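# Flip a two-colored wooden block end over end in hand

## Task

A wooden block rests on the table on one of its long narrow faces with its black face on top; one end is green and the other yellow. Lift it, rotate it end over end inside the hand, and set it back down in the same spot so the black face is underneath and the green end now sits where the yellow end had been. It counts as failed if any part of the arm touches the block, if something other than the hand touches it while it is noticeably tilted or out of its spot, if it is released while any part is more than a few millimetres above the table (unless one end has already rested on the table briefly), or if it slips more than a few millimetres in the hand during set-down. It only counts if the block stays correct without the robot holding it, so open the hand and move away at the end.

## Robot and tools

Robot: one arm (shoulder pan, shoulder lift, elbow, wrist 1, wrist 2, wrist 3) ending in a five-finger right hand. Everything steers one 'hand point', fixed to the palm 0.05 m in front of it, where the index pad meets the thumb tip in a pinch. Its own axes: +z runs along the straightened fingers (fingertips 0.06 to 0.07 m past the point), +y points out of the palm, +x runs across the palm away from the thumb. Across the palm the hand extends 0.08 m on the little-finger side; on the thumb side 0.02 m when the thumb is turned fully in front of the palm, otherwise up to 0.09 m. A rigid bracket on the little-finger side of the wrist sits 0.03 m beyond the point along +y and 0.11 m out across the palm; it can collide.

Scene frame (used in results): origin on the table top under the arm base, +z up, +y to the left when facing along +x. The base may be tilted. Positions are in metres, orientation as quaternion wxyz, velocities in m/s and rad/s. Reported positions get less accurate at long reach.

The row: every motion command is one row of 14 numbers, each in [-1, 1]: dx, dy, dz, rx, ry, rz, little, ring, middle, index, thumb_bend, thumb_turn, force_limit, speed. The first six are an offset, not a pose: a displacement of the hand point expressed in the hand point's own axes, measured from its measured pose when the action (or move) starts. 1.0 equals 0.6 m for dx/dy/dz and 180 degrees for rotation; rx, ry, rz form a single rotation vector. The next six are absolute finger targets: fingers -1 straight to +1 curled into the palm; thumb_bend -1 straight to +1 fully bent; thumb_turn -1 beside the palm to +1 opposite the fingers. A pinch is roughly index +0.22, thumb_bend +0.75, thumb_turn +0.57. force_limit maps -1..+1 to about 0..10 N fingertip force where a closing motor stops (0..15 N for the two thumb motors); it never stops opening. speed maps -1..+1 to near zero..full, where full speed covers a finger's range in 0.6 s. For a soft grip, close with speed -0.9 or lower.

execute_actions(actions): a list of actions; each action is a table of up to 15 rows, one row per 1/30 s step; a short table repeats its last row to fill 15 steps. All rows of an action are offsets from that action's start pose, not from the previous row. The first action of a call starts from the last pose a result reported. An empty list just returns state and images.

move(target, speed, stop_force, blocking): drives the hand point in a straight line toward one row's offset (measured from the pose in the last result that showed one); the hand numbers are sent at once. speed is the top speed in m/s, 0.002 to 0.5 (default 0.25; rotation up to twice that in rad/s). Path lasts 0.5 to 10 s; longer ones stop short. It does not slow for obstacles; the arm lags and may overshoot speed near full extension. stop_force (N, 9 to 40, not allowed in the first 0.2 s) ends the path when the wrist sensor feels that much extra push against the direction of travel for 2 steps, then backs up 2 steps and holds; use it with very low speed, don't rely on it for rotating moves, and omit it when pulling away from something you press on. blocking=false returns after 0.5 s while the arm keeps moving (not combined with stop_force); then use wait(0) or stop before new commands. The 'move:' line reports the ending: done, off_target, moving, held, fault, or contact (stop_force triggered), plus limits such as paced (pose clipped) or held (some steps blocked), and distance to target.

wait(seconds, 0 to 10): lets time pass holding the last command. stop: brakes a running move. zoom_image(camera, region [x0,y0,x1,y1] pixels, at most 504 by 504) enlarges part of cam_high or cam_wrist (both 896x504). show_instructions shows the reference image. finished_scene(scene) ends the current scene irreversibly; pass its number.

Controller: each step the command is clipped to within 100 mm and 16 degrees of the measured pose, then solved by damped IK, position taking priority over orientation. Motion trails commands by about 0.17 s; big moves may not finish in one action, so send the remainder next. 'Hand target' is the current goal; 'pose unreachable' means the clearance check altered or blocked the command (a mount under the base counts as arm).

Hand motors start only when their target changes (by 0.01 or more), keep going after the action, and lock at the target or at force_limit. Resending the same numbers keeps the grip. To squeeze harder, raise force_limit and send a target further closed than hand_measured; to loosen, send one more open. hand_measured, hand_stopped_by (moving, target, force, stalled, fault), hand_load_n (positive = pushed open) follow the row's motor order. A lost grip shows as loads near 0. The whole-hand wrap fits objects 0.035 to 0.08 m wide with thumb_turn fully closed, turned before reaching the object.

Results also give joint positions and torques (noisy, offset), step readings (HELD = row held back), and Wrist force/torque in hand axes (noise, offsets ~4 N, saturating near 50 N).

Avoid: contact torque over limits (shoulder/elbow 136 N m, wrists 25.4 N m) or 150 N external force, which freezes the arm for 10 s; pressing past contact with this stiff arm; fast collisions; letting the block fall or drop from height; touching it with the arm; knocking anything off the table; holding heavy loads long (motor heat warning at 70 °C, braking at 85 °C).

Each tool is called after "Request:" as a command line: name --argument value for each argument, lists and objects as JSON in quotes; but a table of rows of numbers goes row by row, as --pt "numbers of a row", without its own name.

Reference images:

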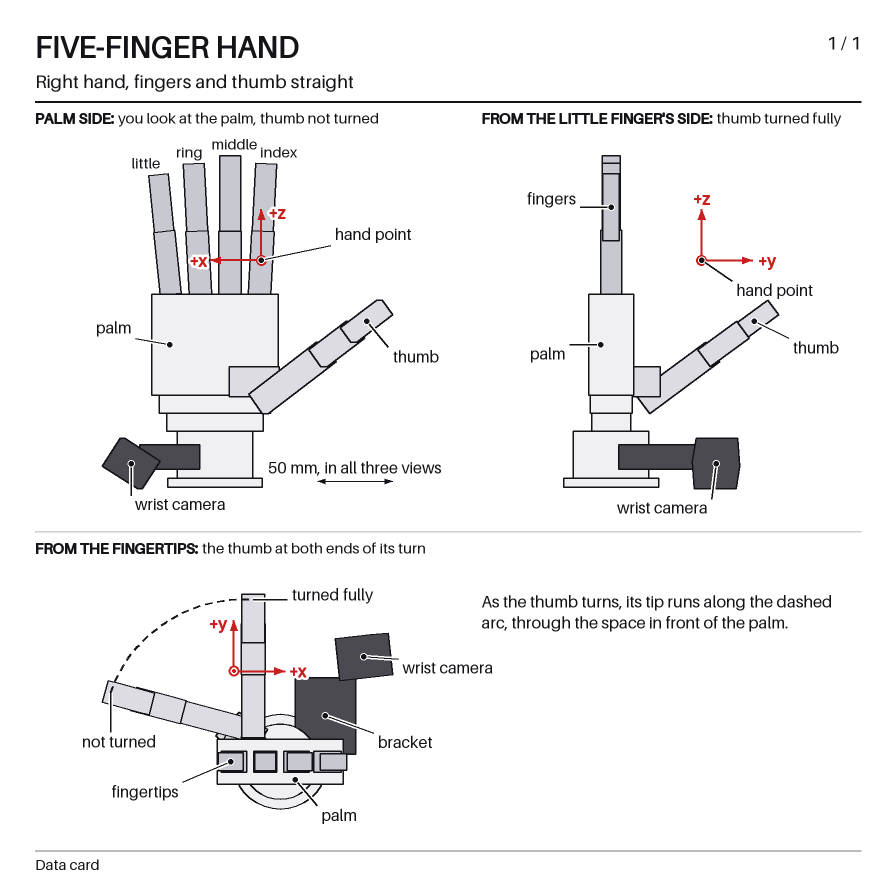

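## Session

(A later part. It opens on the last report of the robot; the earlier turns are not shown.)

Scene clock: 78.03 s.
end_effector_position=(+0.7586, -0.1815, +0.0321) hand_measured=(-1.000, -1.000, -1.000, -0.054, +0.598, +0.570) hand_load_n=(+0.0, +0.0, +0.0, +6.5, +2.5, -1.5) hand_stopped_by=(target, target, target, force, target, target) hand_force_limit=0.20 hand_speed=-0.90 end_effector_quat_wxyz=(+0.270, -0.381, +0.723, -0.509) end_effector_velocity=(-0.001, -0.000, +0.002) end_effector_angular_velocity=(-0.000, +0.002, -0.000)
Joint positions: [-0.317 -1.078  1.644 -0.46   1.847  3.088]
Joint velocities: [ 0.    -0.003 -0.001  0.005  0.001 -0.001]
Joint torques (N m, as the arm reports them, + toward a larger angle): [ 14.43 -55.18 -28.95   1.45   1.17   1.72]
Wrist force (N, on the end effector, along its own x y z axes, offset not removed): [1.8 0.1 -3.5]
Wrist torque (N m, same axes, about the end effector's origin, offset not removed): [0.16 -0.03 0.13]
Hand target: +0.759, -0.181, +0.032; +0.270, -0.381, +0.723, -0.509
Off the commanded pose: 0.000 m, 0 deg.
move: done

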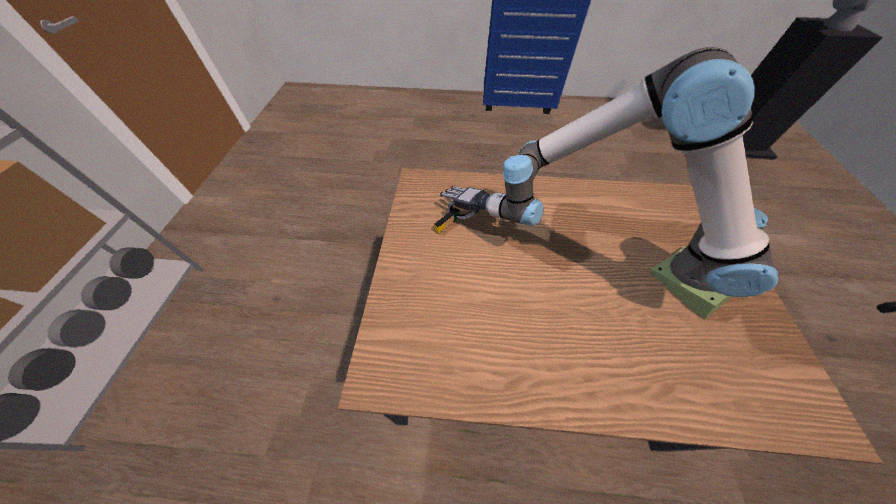

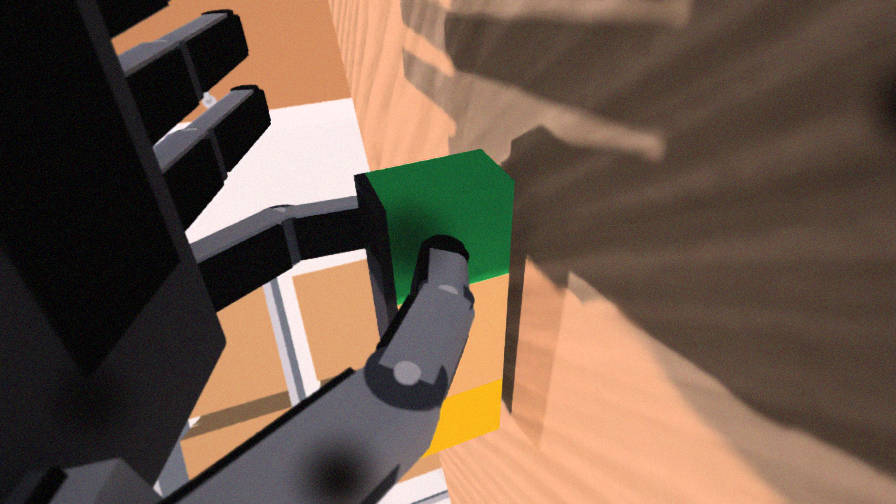

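Request:
move --target '[0,-0.25,-0.09,0,0,0,-1,-1,-1,0.25,0.6,0.57,0.2,-0.9]' --speed 0.12

Request:
execute_actions --actions '[[[0,0,0,0,0,0,-1,-1,-1,-0.062,0.6,0.57,0.2,-0.95]],[[0,0,0,0,0,0,-1,-1,-1,-0.062,0.6,0.57,0.2,-0.95]]]'

Scene clock: 82.13 s.
end_effector_position=(+0.7581, -0.1816, +0.1913) hand_measured=(-1.000, -1.000, -1.000, -0.054, +0.598, +0.570) hand_load_n=(+0.0, +0.0, +0.0, +6.5, +2.5, -1.5) hand_stopped_by=(target, target, target, force, target, target) hand_force_limit=0.20 hand_speed=-0.90 end_effector_quat_wxyz=(+0.270, -0.381, +0.723, -0.509) end_effector_velocity=(-0.001, +0.000, +0.001) end_effector_angular_velocity=(+0.002, +0.001, -0.000)
Joint positions: [-0.271 -1.276  1.504 -0.12   1.893  3.093]
Joint velocities: [ 0.001 -0.002 -0.002  0.006  0.001  0.002]
Joint torques (N m, as the arm reports them, + toward a larger angle): [ 14.32 -54.57 -34.13   1.16   1.05   1.53]
Wrist force (N, on the end effector, along its own x y z axes, offset not removed): [-2.3 -3.3 -2.9]
Wrist torque (N m, same axes, about the end effector's origin, offset not removed): [-0.56 0.68 -0.14]
Hand target: +0.758, -0.182, +0.191; +0.270, -0.381, +0.723, -0.509
Off the commanded pose: 0.000 m, 0 deg.
move: done

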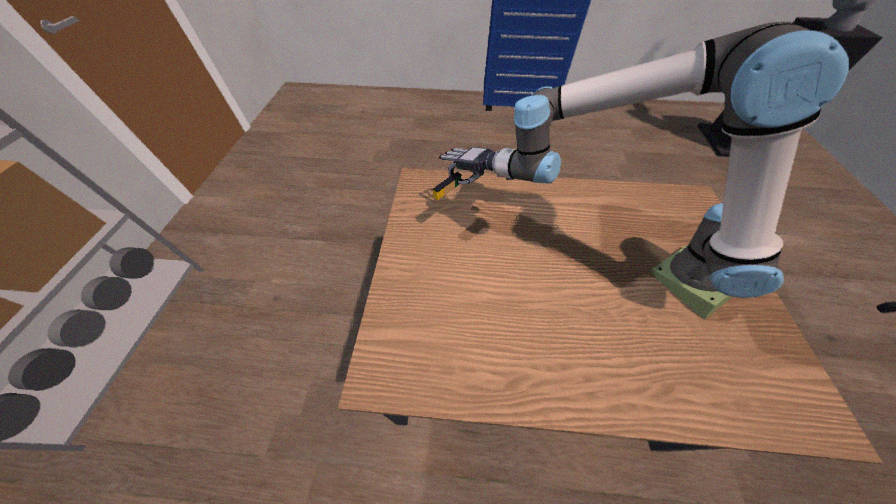

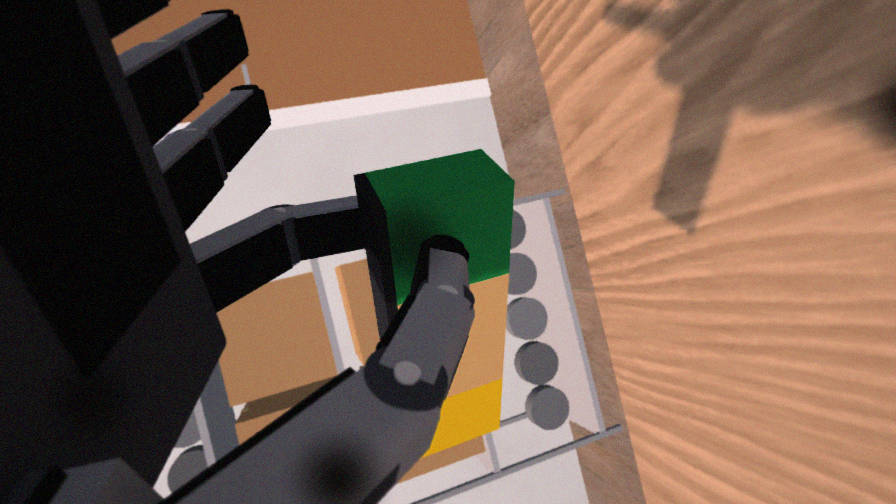

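Scene clock: 83.13 s.
end_effector_position=(+0.7581, -0.1816, +0.1913) hand_measured=(-1.000, -1.000, -1.000, -0.062, +0.598, +0.570) hand_load_n=(+0.0, +0.0, +0.0, +1.5, +1.0, +0.0) hand_stopped_by=(target, target, target, target, target, target) hand_force_limit=0.20 hand_speed=-0.95 end_effector_quat_wxyz=(+0.270, -0.381, +0.723, -0.509) end_effector_velocity=(+0.000, -0.000, +0.000) end_effector_angular_velocity=(-0.000, -0.000, -0.000)
Joint positions: [-0.271 -1.276  1.504 -0.12   1.893  3.093]
Joint velocities: [-0.  0. -0. -0.  0. -0.]
Joint torques (N m, as the arm reports them, + toward a larger angle): [ 12.8  -45.49 -14.14  -2.5    0.69   1.56]
Wrist force (N, on the end effector, along its own x y z axes, offset not removed): [-0.8 2.7 -1.7]
Wrist torque (N m, same axes, about the end effector's origin, offset not removed): [0.30 0.23 0.33]
Hand target: +0.758, -0.182, +0.191; +0.270, -0.381, +0.723, -0.509
Off the commanded pose: 0.000 m, 0 deg.
Step readings (end_effector_position; steps 1 to 15: 1st action; 16 to 30: 2nd action):
0: (+0.7581, -0.1816, +0.1913)
1: (+0.7581, -0.1816, +0.1913)
2: (+0.7581, -0.1816, +0.1913)
4: (+0.7581, -0.1816, +0.1913)
8: (+0.7581, -0.1816, +0.1913)
15: (+0.7581, -0.1816, +0.1913)
16: (+0.7581, -0.1816, +0.1913)
17: (+0.7581, -0.1816, +0.1913)
19: (+0.7581, -0.1816, +0.1913)
23: (+0.7581, -0.1816, +0.1913)
30: end_effector_position above

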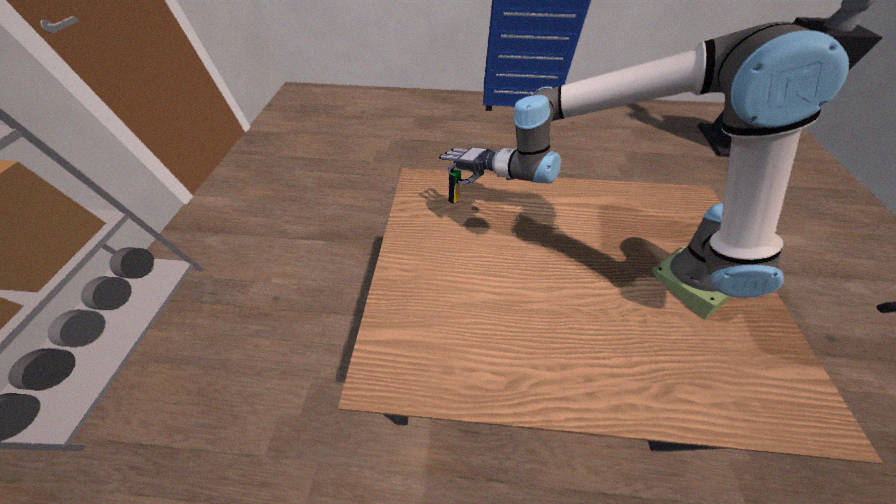

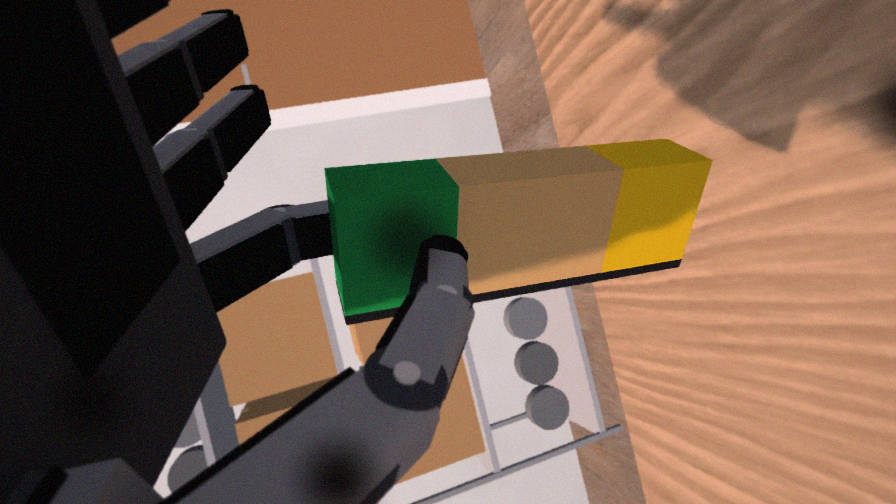

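Request:
move --target '[0,0,0,0,-0.17,0.47,-1,-1,-1,-0.062,0.6,0.57,0.2,-0.95]' --speed 0.15

Scene clock: 91.93 s.
end_effector_position=(+0.7580, -0.1816, +0.1914) hand_measured=(-1.000, -1.000, -1.000, -0.062, +0.598, +0.570) hand_load_n=(+0.0, +0.0, +0.0, +1.5, +1.0, -0.5) hand_stopped_by=(target, target, target, target, target, target) hand_force_limit=0.20 hand_speed=-0.95 end_effector_quat_wxyz=(+0.703, +0.089, +0.700, -0.089) end_effector_velocity=(-0.000, -0.000, -0.000) end_effector_angular_velocity=(+0.006, -0.007, -0.002)
Joint positions: [-0.539 -1.219  1.877 -0.868  1.251  4.615]
Joint velocities: [ 0.     0.003  0.003 -0.011  0.001  0.01 ]
Joint torques (N m, as the arm reports them, + toward a larger angle): [ 11.37 -27.07   0.99  -3.92   1.04   1.68]
Wrist force (N, on the end effector, along its own x y z axes, offset not removed): [1.2 -1.4 -5.6]
Wrist torque (N m, same axes, about the end effector's origin, offset not removed): [-0.05 0.26 0.17]
Hand target: +0.758, -0.182, +0.191; +0.703, +0.089, +0.700, -0.089
Off the commanded pose: 0.000 m, 0 deg.
move: done

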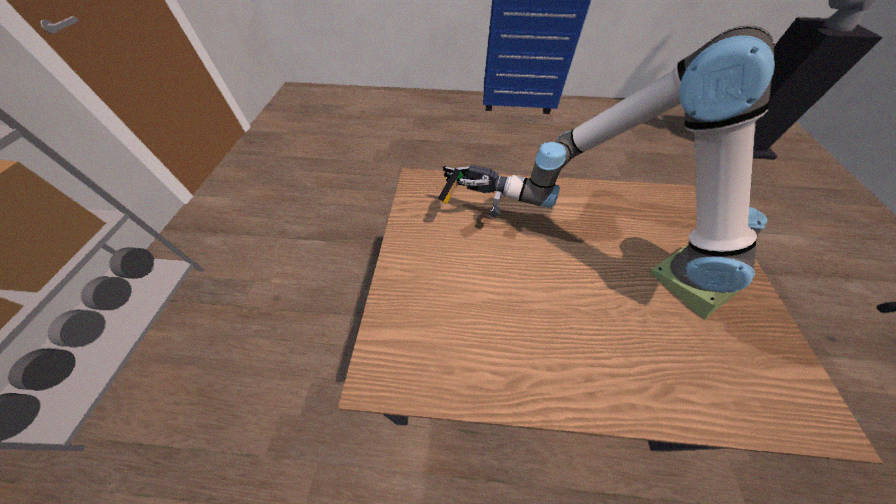

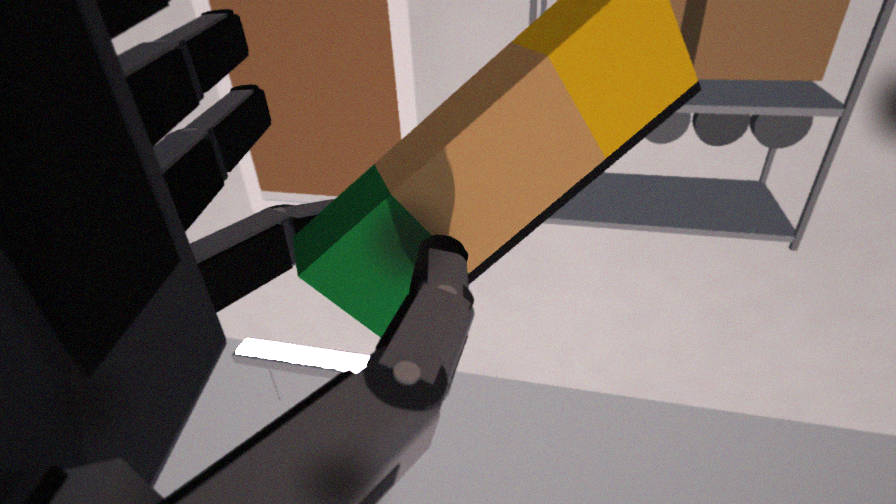

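Request:
move --target '[0,0,0,0,-0.057,0.157,-1,-1,-1,-0.062,0.6,0.57,0.2,-0.95]' --speed 0.12

Scene clock: 96.87 s.
end_effector_position=(+0.7579, -0.1816, +0.1915) hand_measured=(-1.000, -1.000, -1.000, -0.062, +0.598, +0.570) hand_load_n=(+0.0, +0.0, +0.0, +1.5, +1.0, -0.5) hand_stopped_by=(target, target, target, target, target, target) hand_force_limit=0.20 hand_speed=-0.95 end_effector_quat_wxyz=(+0.762, +0.249, +0.592, +0.077) end_effector_velocity=(-0.000, +0.000, -0.000) end_effector_angular_velocity=(+0.007, -0.005, +0.000)
Joint positions: [-0.483 -1.081  1.907 -1.214  1.334  5.142]
Joint velocities: [ 0.002  0.002  0.001 -0.006  0.003  0.008]
Joint torques (N m, as the arm reports them, + toward a larger angle): [ 11.49 -34.25 -25.03  -4.22   1.22   2.33]
Wrist force (N, on the end effector, along its own x y z axes, offset not removed): [4.2 -0.6 -2.8]
Wrist torque (N m, same axes, about the end effector's origin, offset not removed): [0.14 -0.49 0.40]
Hand target: +0.758, -0.182, +0.191; +0.763, +0.249, +0.592, +0.078
Off the commanded pose: 0.000 m, 0 deg.
move: done

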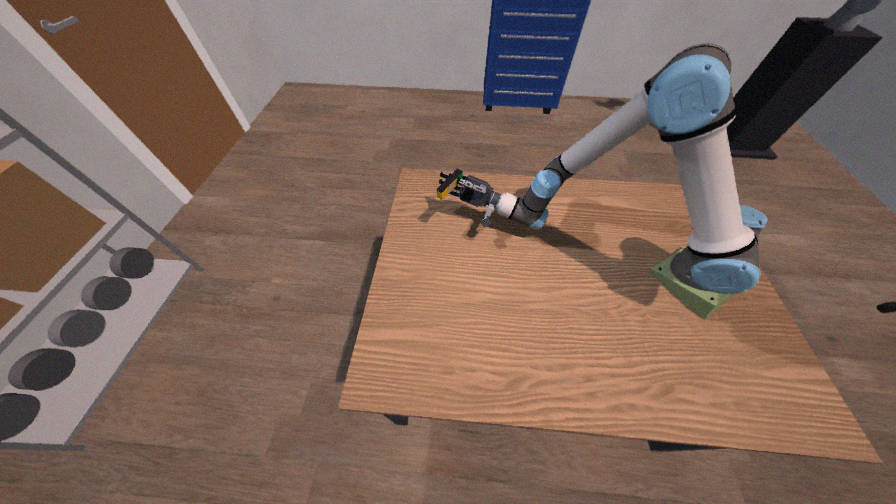

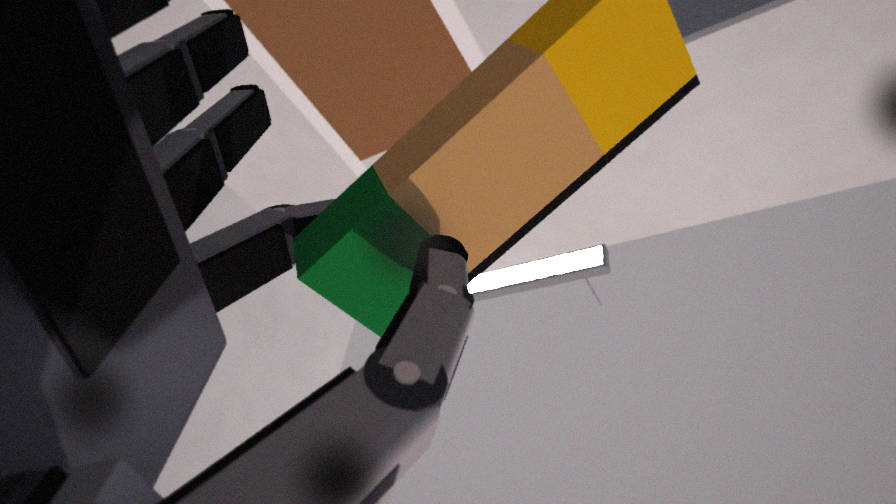

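Request:
execute_actions --actions '[[[0,0,0,0,0,0,-1,-1,-1,0.2,0.6,0.57,0.2,-0.95]],[[0,0,0,0,0,0,-1,-1,-1,0.2,0.6,0.57,0.2,-0.95]]]'

Request:
move --target '[0,0,0,0,0.312,-0.862,-1,-1,-1,0.2,0.6,0.57,0.2,-0.95]' --speed 0.3

Request:
zoom_image --camera "cam_high" --region '[400, 130, 540, 240]'

Scene clock: 102.50 s.
end_effector_position=(+0.7579, -0.1816, +0.1915) hand_measured=(-1.000, -1.000, -1.000, -0.048, +0.598, +0.570) hand_load_n=(+0.0, +0.0, +0.0, +6.0, +2.5, -0.5) hand_stopped_by=(target, target, target, force, target, target) hand_force_limit=0.20 hand_speed=-0.95 end_effector_quat_wxyz=(+0.763, +0.249, +0.592, +0.077) end_effector_velocity=(+0.000, -0.000, +0.000) end_effector_angular_velocity=(-0.001, +0.000, +0.000)
Joint positions: [-0.483 -1.081  1.907 -1.214  1.334  5.142]
Joint velocities: [-0.     0.    -0.     0.    -0.001 -0.001]
Joint torques (N m, as the arm reports them, + toward a larger angle): [  3.11 -50.73 -15.3   -0.06  -1.86  -1.42]
Wrist force (N, on the end effector, along its own x y z axes, offset not removed): [1.2 0.6 -2.5]
Wrist torque (N m, same axes, about the end effector's origin, offset not removed): [-0.03 0.09 0.43]
Hand target: +0.758, -0.182, +0.191; +0.763, +0.249, +0.592, +0.077
Off the commanded pose: 0.000 m, 0 deg.
Step readings (end_effector_position; steps 1 to 15: 1st action; 16 to 30: 2nd action):
0: (+0.7579, -0.1816, +0.1915)
1: (+0.7579, -0.1816, +0.1915)
2: (+0.7579, -0.1816, +0.1915)
4: (+0.7579, -0.1816, +0.1915)
8: (+0.7579, -0.1816, +0.1915)
15: (+0.7579, -0.1816, +0.1915)
16: (+0.7579, -0.1816, +0.1915)
17: (+0.7579, -0.1816, +0.1915)
19: (+0.7579, -0.1816, +0.1915)
23: (+0.7579, -0.1816, +0.1915)
30: end_effector_position above

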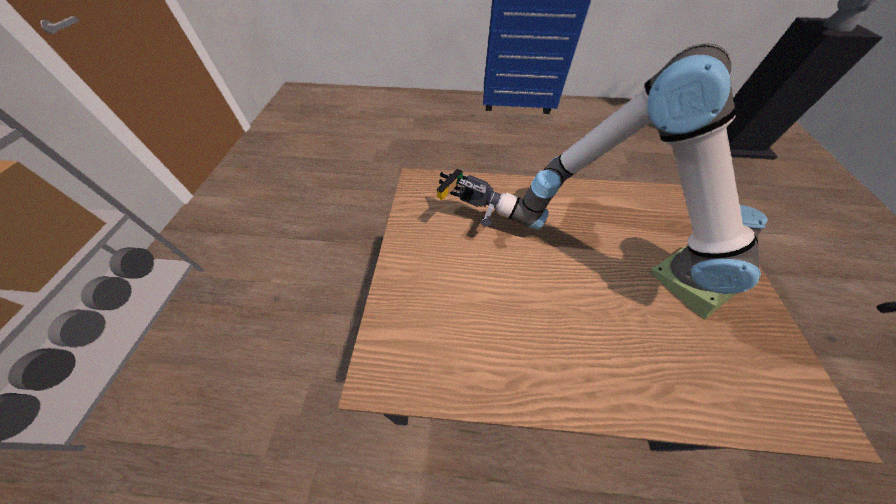

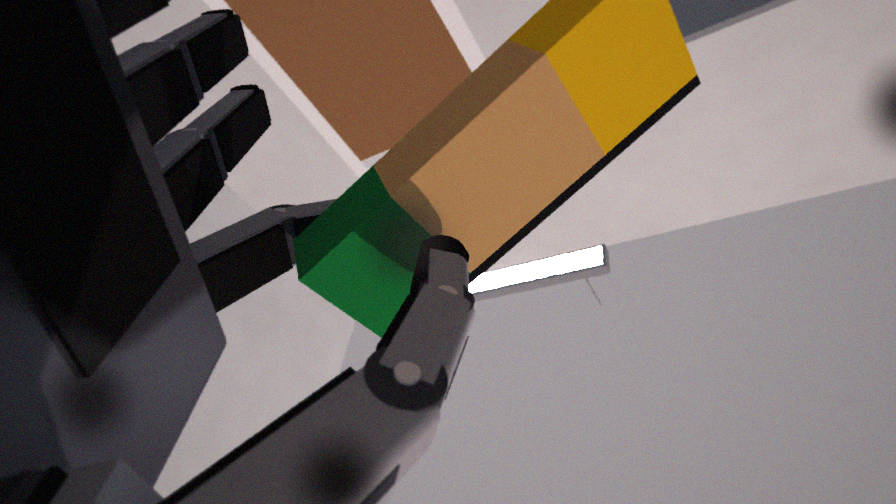

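Scene clock: 107.83 s.
end_effector_position=(+0.7580, -0.1814, +0.1913) hand_measured=(-1.000, -1.000, -1.000, -0.048, +0.598, +0.570) hand_load_n=(+0.0, +0.0, +0.0, +6.0, +3.0, -0.5) hand_stopped_by=(target, target, target, force, target, target) hand_force_limit=0.20 hand_speed=-0.95 end_effector_quat_wxyz=(+0.028, +0.546, -0.567, +0.617) end_effector_velocity=(-0.000, +0.001, -0.001) end_effector_angular_velocity=(-0.009, +0.004, +0.002)
Joint positions: [-0.088 -1.125  1.364 -0.259  2.312  2.292]
Joint velocities: [ 0.002  0.001  0.005 -0.011  0.002 -0.013]
Joint torques (N m, as the arm reports them, + toward a larger angle): [ 16.7  -38.56  -5.69  -2.02   1.21  -1.98]
Wrist force (N, on the end effector, along its own x y z axes, offset not removed): [1.0 4.3 -1.8]
Wrist torque (N m, same axes, about the end effector's origin, offset not removed): [0.61 0.13 0.20]
Hand target: +0.758, -0.181, +0.191; +0.028, +0.546, -0.566, +0.617
Off the commanded pose: 0.000 m, 0 deg.
move: done

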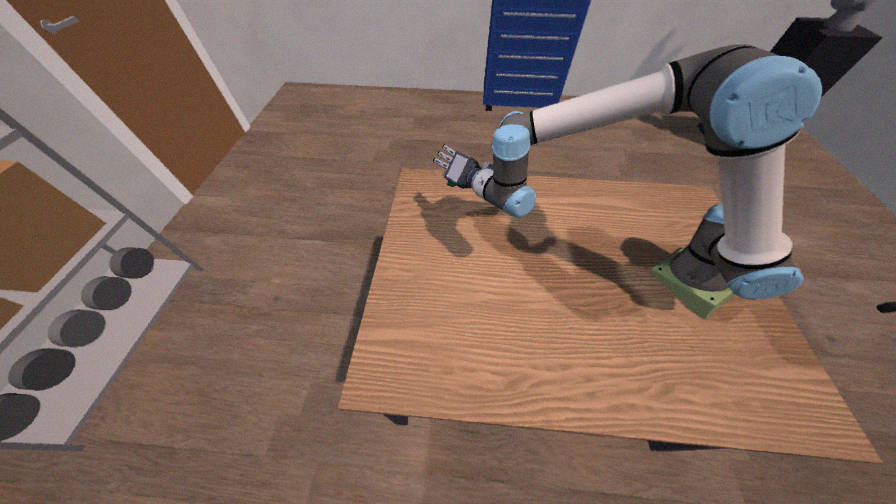

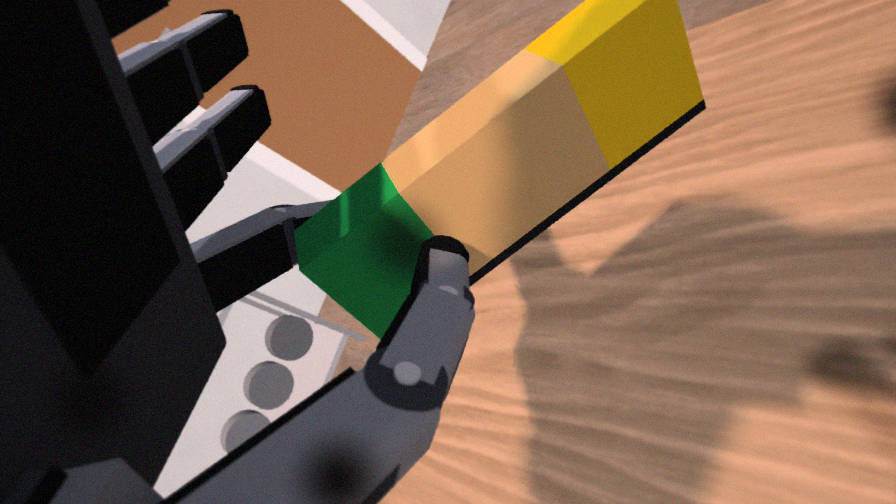

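Region (400, 130, 540, 240) of cam_high's 896x504 image, scaled by 3.600, with more detail than that image has; it fills the top 396 rows of this view, and the rest is white.

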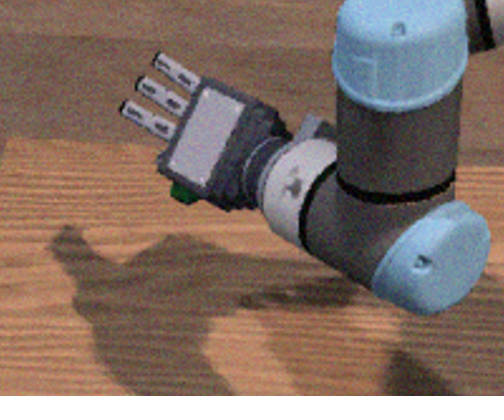

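Request:
move --target '[0,0,0,0,-0.274,0.757,-1,-1,-1,0.2,0.6,0.57,0.2,-0.95]' --speed 0.3

Request:
execute_actions --actions '[[[0,0,0,0,0,0,-1,-1,-1,-0.063,0.6,0.57,0.2,-0.95]],[[0,0,0,0,0,0,-1,-1,-1,-0.063,0.6,0.57,0.2,-0.95]]]'

Scene clock: 117.40 s.
end_effector_position=(+0.7580, -0.1816, +0.1915) hand_measured=(-1.000, -1.000, -1.000, -0.048, +0.598, +0.570) hand_load_n=(+0.0, +0.0, +0.0, +6.0, +3.0, -0.5) hand_stopped_by=(target, target, target, force, target, target) hand_force_limit=0.20 hand_speed=-0.95 end_effector_quat_wxyz=(+0.728, +0.143, +0.669, -0.034) end_effector_velocity=(+0.000, +0.000, +0.000) end_effector_angular_velocity=(+0.006, -0.007, -0.000)
Joint positions: [-0.529 -1.177  1.896 -0.991  1.261  4.794]
Joint velocities: [ 0.002  0.003  0.    -0.009  0.002  0.009]
Joint torques (N m, as the arm reports them, + toward a larger angle): [ 14.15 -34.76  -0.35  -3.28   1.43   1.86]
Wrist force (N, on the end effector, along its own x y z axes, offset not removed): [-3.4 2.2 0.3]
Wrist torque (N m, same axes, about the end effector's origin, offset not removed): [-0.11 0.68 -0.05]
Hand target: +0.758, -0.182, +0.192; +0.728, +0.143, +0.669, -0.034
Off the commanded pose: 0.000 m, 0 deg.
move: done

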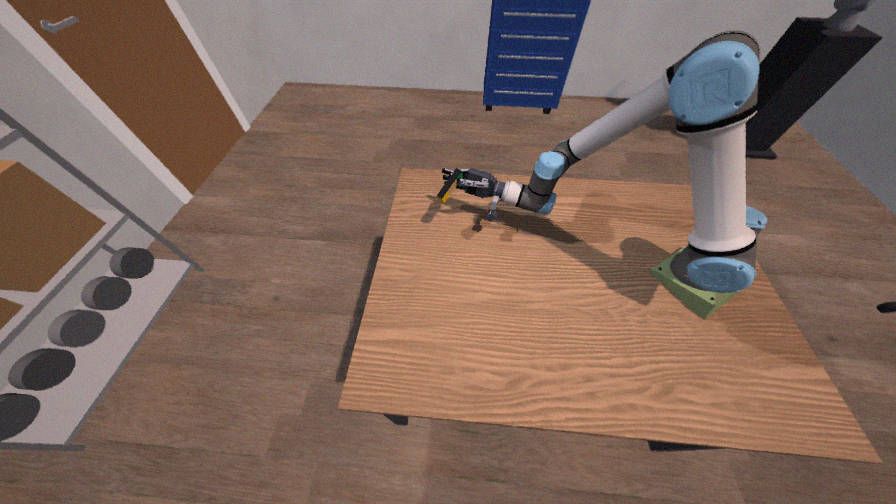

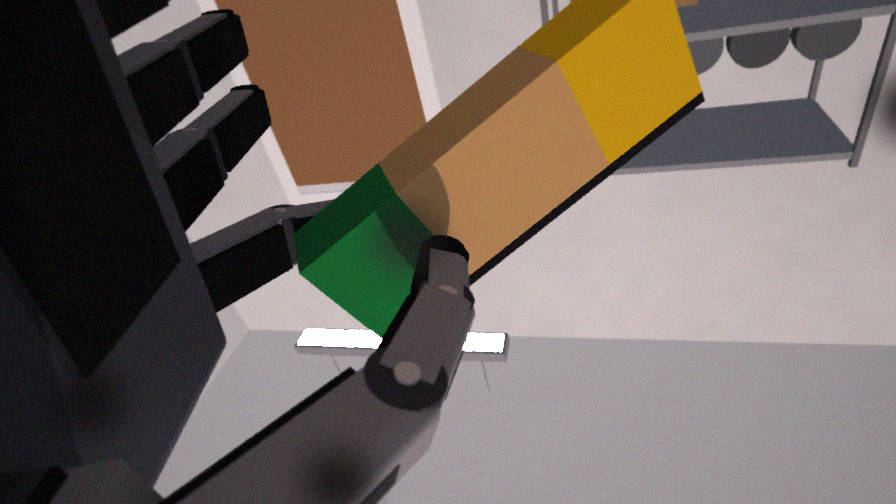

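Scene clock: 118.40 s.
end_effector_position=(+0.7580, -0.1816, +0.1914) hand_measured=(-1.000, -1.000, -1.000, -0.064, +0.598, +0.570) hand_load_n=(+0.0, +0.0, +0.0, +1.0, +1.0, -0.5) hand_stopped_by=(target, target, target, target, target, target) hand_force_limit=0.20 hand_speed=-0.95 end_effector_quat_wxyz=(+0.728, +0.143, +0.669, -0.034) end_effector_velocity=(+0.000, -0.000, +0.001) end_effector_angular_velocity=(-0.001, -0.002, +0.000)
Joint positions: [-0.529 -1.177  1.896 -0.991  1.261  4.794]
Joint velocities: [-0.    -0.    -0.001 -0.001 -0.001  0.001]
Joint torques (N m, as the arm reports them, + toward a larger angle): [  9.43 -50.7   -4.01  -0.14  -0.87  -1.29]
Wrist force (N, on the end effector, along its own x y z axes, offset not removed): [2.6 -0.8 -2.4]
Wrist torque (N m, same axes, about the end effector's origin, offset not removed): [-0.19 -0.25 0.27]
Hand target: +0.758, -0.182, +0.191; +0.728, +0.143, +0.669, -0.034
Off the commanded pose: 0.000 m, 0 deg.
Step readings (end_effector_position; steps 1 to 15: 1st action; 16 to 30: 2nd action):
0: (+0.7580, -0.1816, +0.1915)
1: (+0.7580, -0.1816, +0.1915)
2: (+0.7580, -0.1816, +0.1915)
4: (+0.7580, -0.1816, +0.1915)
8: (+0.7580, -0.1816, +0.1915)
15: (+0.7580, -0.1816, +0.1914)
16: (+0.7580, -0.1816, +0.1914)
17: (+0.7580, -0.1816, +0.1914)
19: (+0.7580, -0.1816, +0.1914)
23: (+0.7580, -0.1816, +0.1914)
30: end_effector_position above

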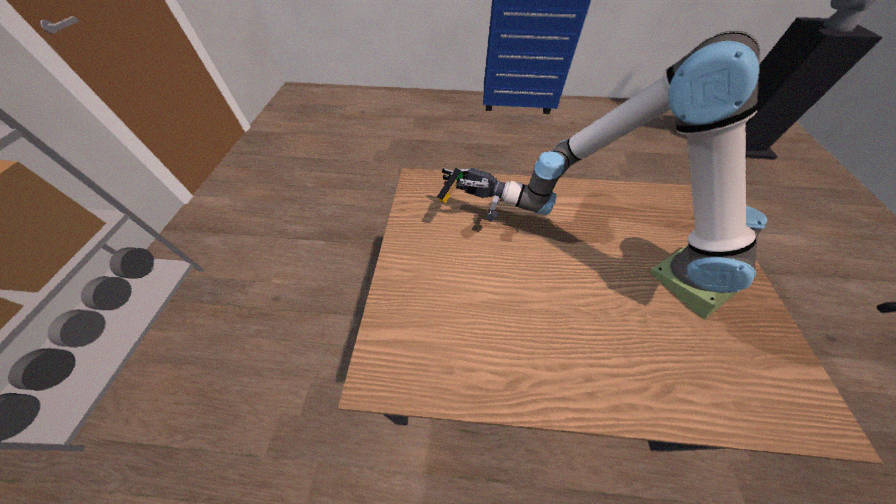

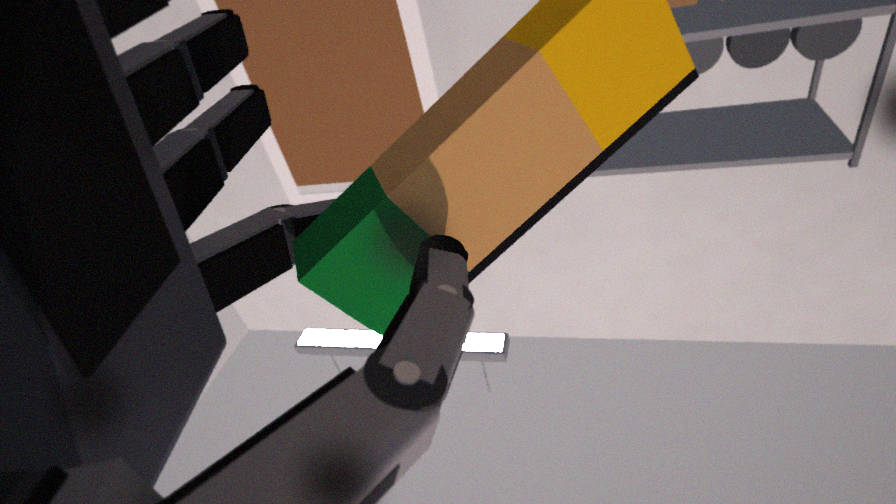

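Request:
execute_actions --actions '[[[0,0,0,0,0,0,-1,-1,-1,0.2,0.6,0.57,1,-0.95]],[[0,0,0,0,0,0,-1,-1,-1,0.2,0.6,0.57,1,-0.95]],[[0,0,0,0,0,0,-1,-1,-1,0.2,0.6,0.57,1,-0.95]]]'

Request:
move --target '[0,0,0,0,0.274,-0.757,-1,-1,-1,0.2,0.6,0.57,1,-0.95]' --speed 0.3

Scene clock: 125.70 s.
end_effector_position=(+0.7580, -0.1816, +0.1915) hand_measured=(-1.000, -1.000, -1.000, -0.038, +0.598, +0.570) hand_load_n=(+0.0, +0.0, +0.0, +9.5, +4.0, -1.0) hand_stopped_by=(target, target, target, force, target, target) hand_force_limit=1.00 hand_speed=-0.95 end_effector_quat_wxyz=(+0.728, +0.143, +0.669, -0.034) end_effector_velocity=(+0.000, +0.001, -0.000) end_effector_angular_velocity=(+0.001, +0.001, +0.001)
Joint positions: [-0.529 -1.177  1.896 -0.991  1.261  4.794]
Joint velocities: [ 0.001  0.    -0.001  0.002 -0.     0.   ]
Joint torques (N m, as the arm reports them, + toward a larger angle): [  8.61 -45.99  -4.08  -2.85  -0.86   0.09]
Wrist force (N, on the end effector, along its own x y z axes, offset not removed): [-0.9 -3.2 -1.4]
Wrist torque (N m, same axes, about the end effector's origin, offset not removed): [-0.61 0.30 -0.09]
Hand target: +0.758, -0.182, +0.191; +0.728, +0.143, +0.669, -0.034
Off the commanded pose: 0.000 m, 0 deg.
Step readings (end_effector_position; steps 1 to 15: 1st action; 16 to 30: 2nd action; 31 to 45: 3rd action):
0: (+0.7580, -0.1816, +0.1915)
1: (+0.7580, -0.1816, +0.1915)
2: (+0.7580, -0.1816, +0.1915)
4: (+0.7580, -0.1816, +0.1915)
8: (+0.7580, -0.1816, +0.1915)
15: (+0.7580, -0.1816, +0.1915)
16: (+0.7580, -0.1816, +0.1915)
17: (+0.7580, -0.1816, +0.1915)
19: (+0.7580, -0.1816, +0.1915)
23: (+0.7580, -0.1816, +0.1915)
30: (+0.7580, -0.1816, +0.1915)
31: (+0.7580, -0.1816, +0.1915)
32: (+0.7580, -0.1816, +0.1915)
34: (+0.7580, -0.1816, +0.1915)
38: (+0.7580, -0.1816, +0.1915)
45: end_effector_position above

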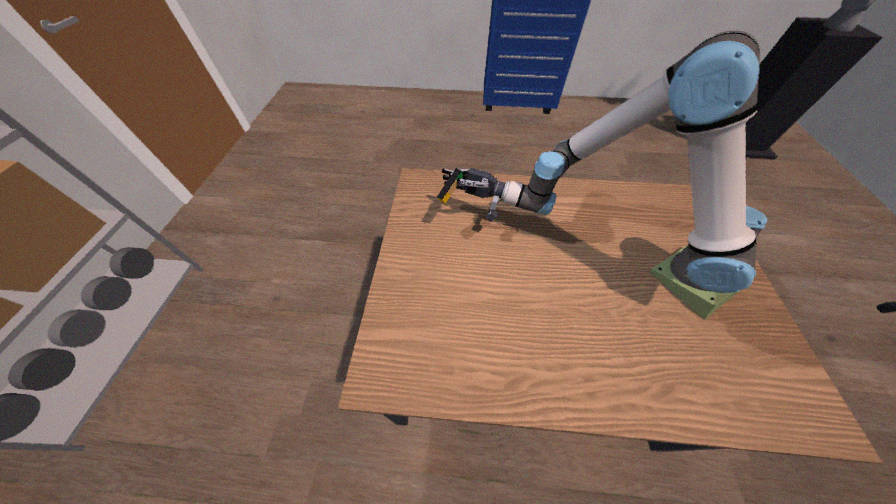

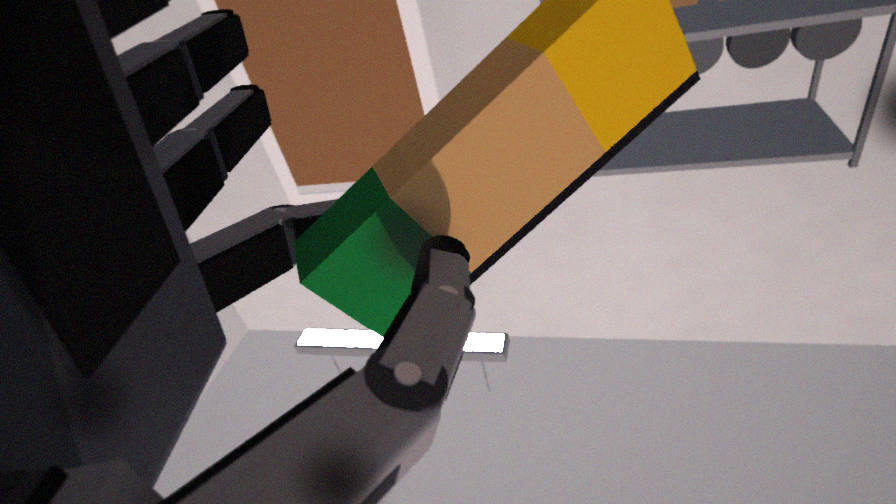

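Scene clock: 130.47 s.
end_effector_position=(+0.7580, -0.1814, +0.1913) hand_measured=(-1.000, -1.000, -1.000, -0.038, +0.598, +0.570) hand_load_n=(+0.0, +0.0, +0.0, +9.5, +4.5, -0.5) hand_stopped_by=(target, target, target, force, target, target) hand_force_limit=1.00 hand_speed=-0.95 end_effector_quat_wxyz=(+0.028, +0.546, -0.567, +0.617) end_effector_velocity=(+0.000, +0.001, +0.000) end_effector_angular_velocity=(-0.008, +0.002, +0.001)
Joint positions: [-0.088 -1.125  1.364 -0.258  2.312  2.293]
Joint velocities: [ 0.002  0.001  0.002 -0.009  0.002 -0.011]
Joint torques (N m, as the arm reports them, + toward a larger angle): [ 16.75 -37.11  -5.86  -2.82   1.87  -1.56]
Wrist force (N, on the end effector, along its own x y z axes, offset not removed): [1.8 -6.2 2.6]
Wrist torque (N m, same axes, about the end effector's origin, offset not removed): [-1.29 -0.36 -0.01]
Hand target: +0.758, -0.181, +0.191; +0.028, +0.546, -0.566, +0.617
Off the commanded pose: 0.000 m, 0 deg.
move: done

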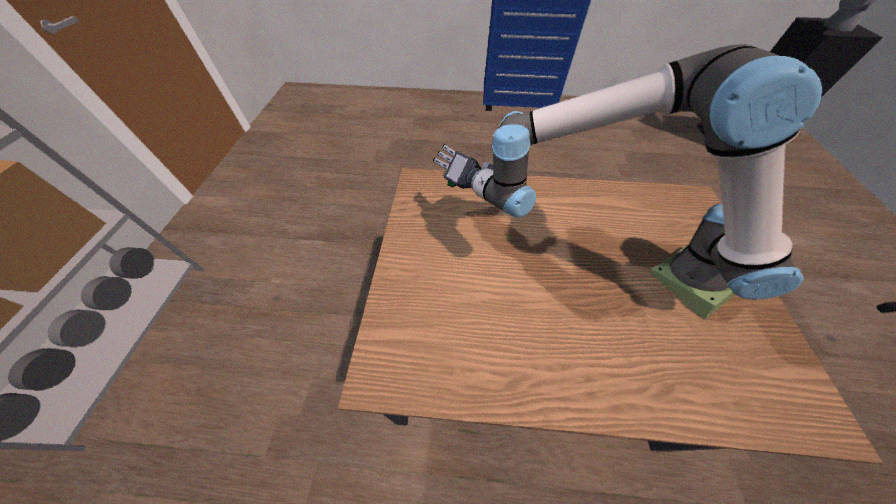

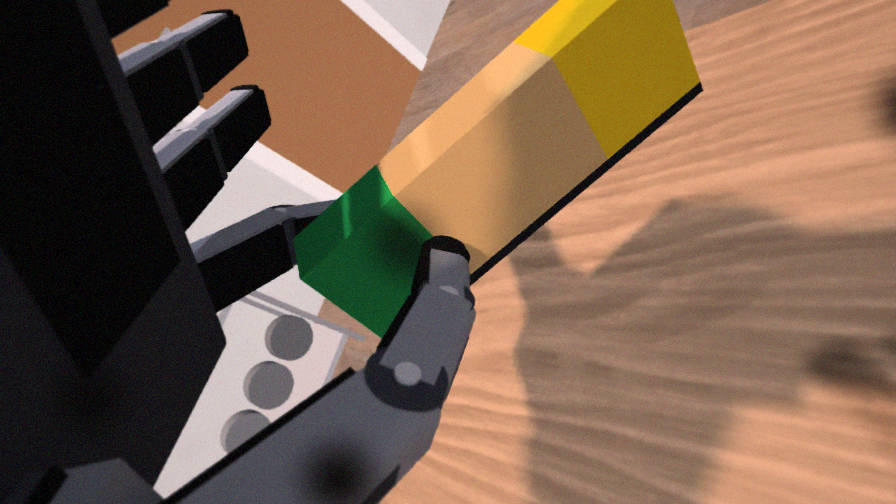

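Request:
move --target '[-0.268,0.08,0.029,0,0.02,-0.055,-1,-1,-1,0.2,0.6,0.57,1,-0.95]' --speed 0.1

Request:
zoom_image --camera "cam_high" --region '[400, 160, 540, 270]'

Scene clock: 141.20 s.
end_effector_position=(+0.8022, -0.1174, +0.0418) hand_measured=(-1.000, -1.000, -1.000, -0.038, +0.598, +0.570) hand_load_n=(+0.0, +0.0, +0.0, +9.5, +4.5, -0.5) hand_stopped_by=(target, target, target, force, target, target) hand_force_limit=1.00 hand_speed=-0.95 end_effector_quat_wxyz=(+0.099, +0.573, -0.516, +0.629) end_effector_velocity=(+0.001, +0.001, -0.002) end_effector_angular_velocity=(-0.003, +0.002, +0.001)
Joint positions: [-0.003 -0.794  1.275 -0.58   2.433  2.06 ]
Joint velocities: [ 0.001  0.004 -0.002 -0.004  0.001 -0.004]
Joint torques (N m, as the arm reports them, + toward a larger angle): [ 17.39 -44.85 -30.72  -3.02   0.87  -2.01]
Wrist force (N, on the end effector, along its own x y z axes, offset not removed): [-2.1 3.5 -6.0]
Wrist torque (N m, same axes, about the end effector's origin, offset not removed): [0.74 0.69 0.21]
Hand target: +0.802, -0.117, +0.042; +0.099, +0.573, -0.516, +0.629
Off the commanded pose: 0.000 m, 0 deg.
move: done

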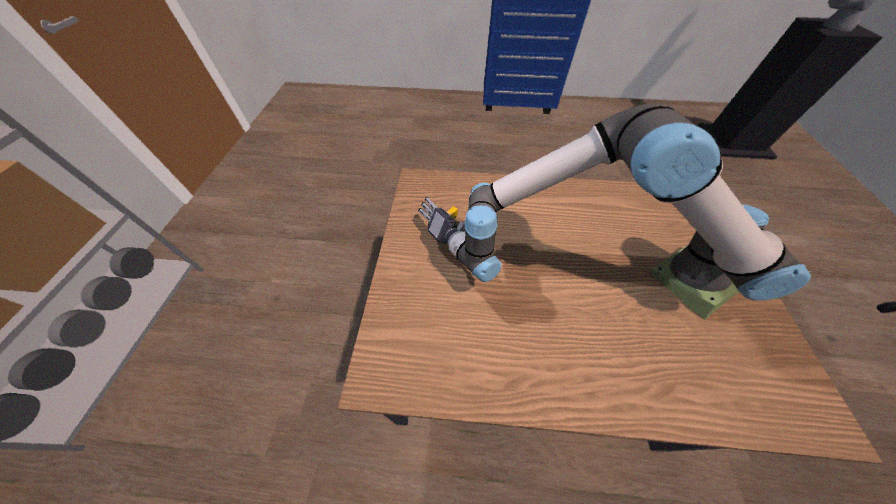

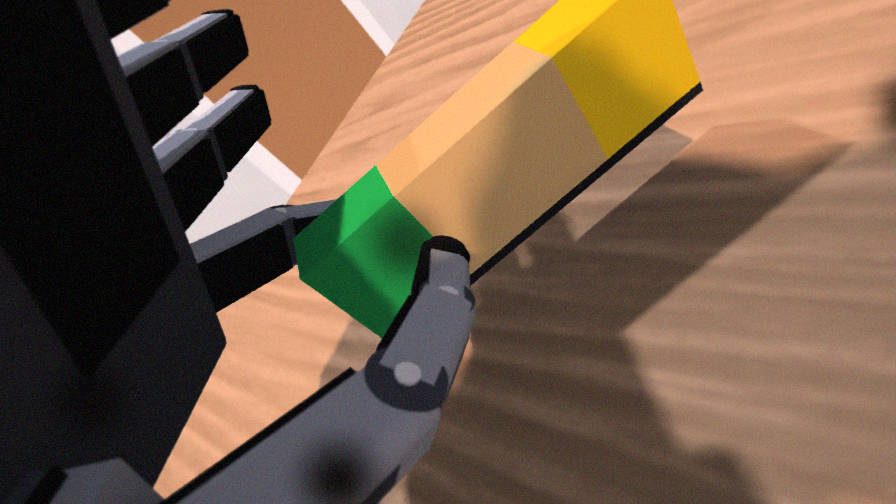

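Region (400, 160, 540, 270) of cam_high's 896x504 image, scaled by 3.600, with more detail than that image has; it fills the top 396 rows of this view, and the rest is white.

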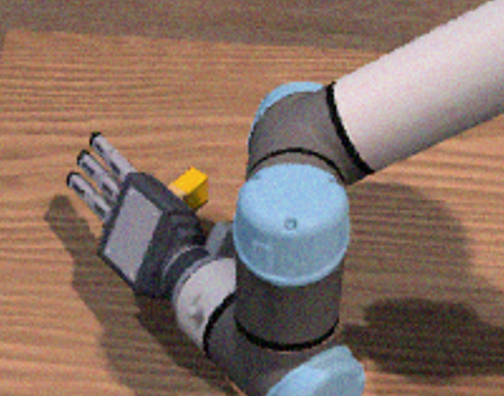

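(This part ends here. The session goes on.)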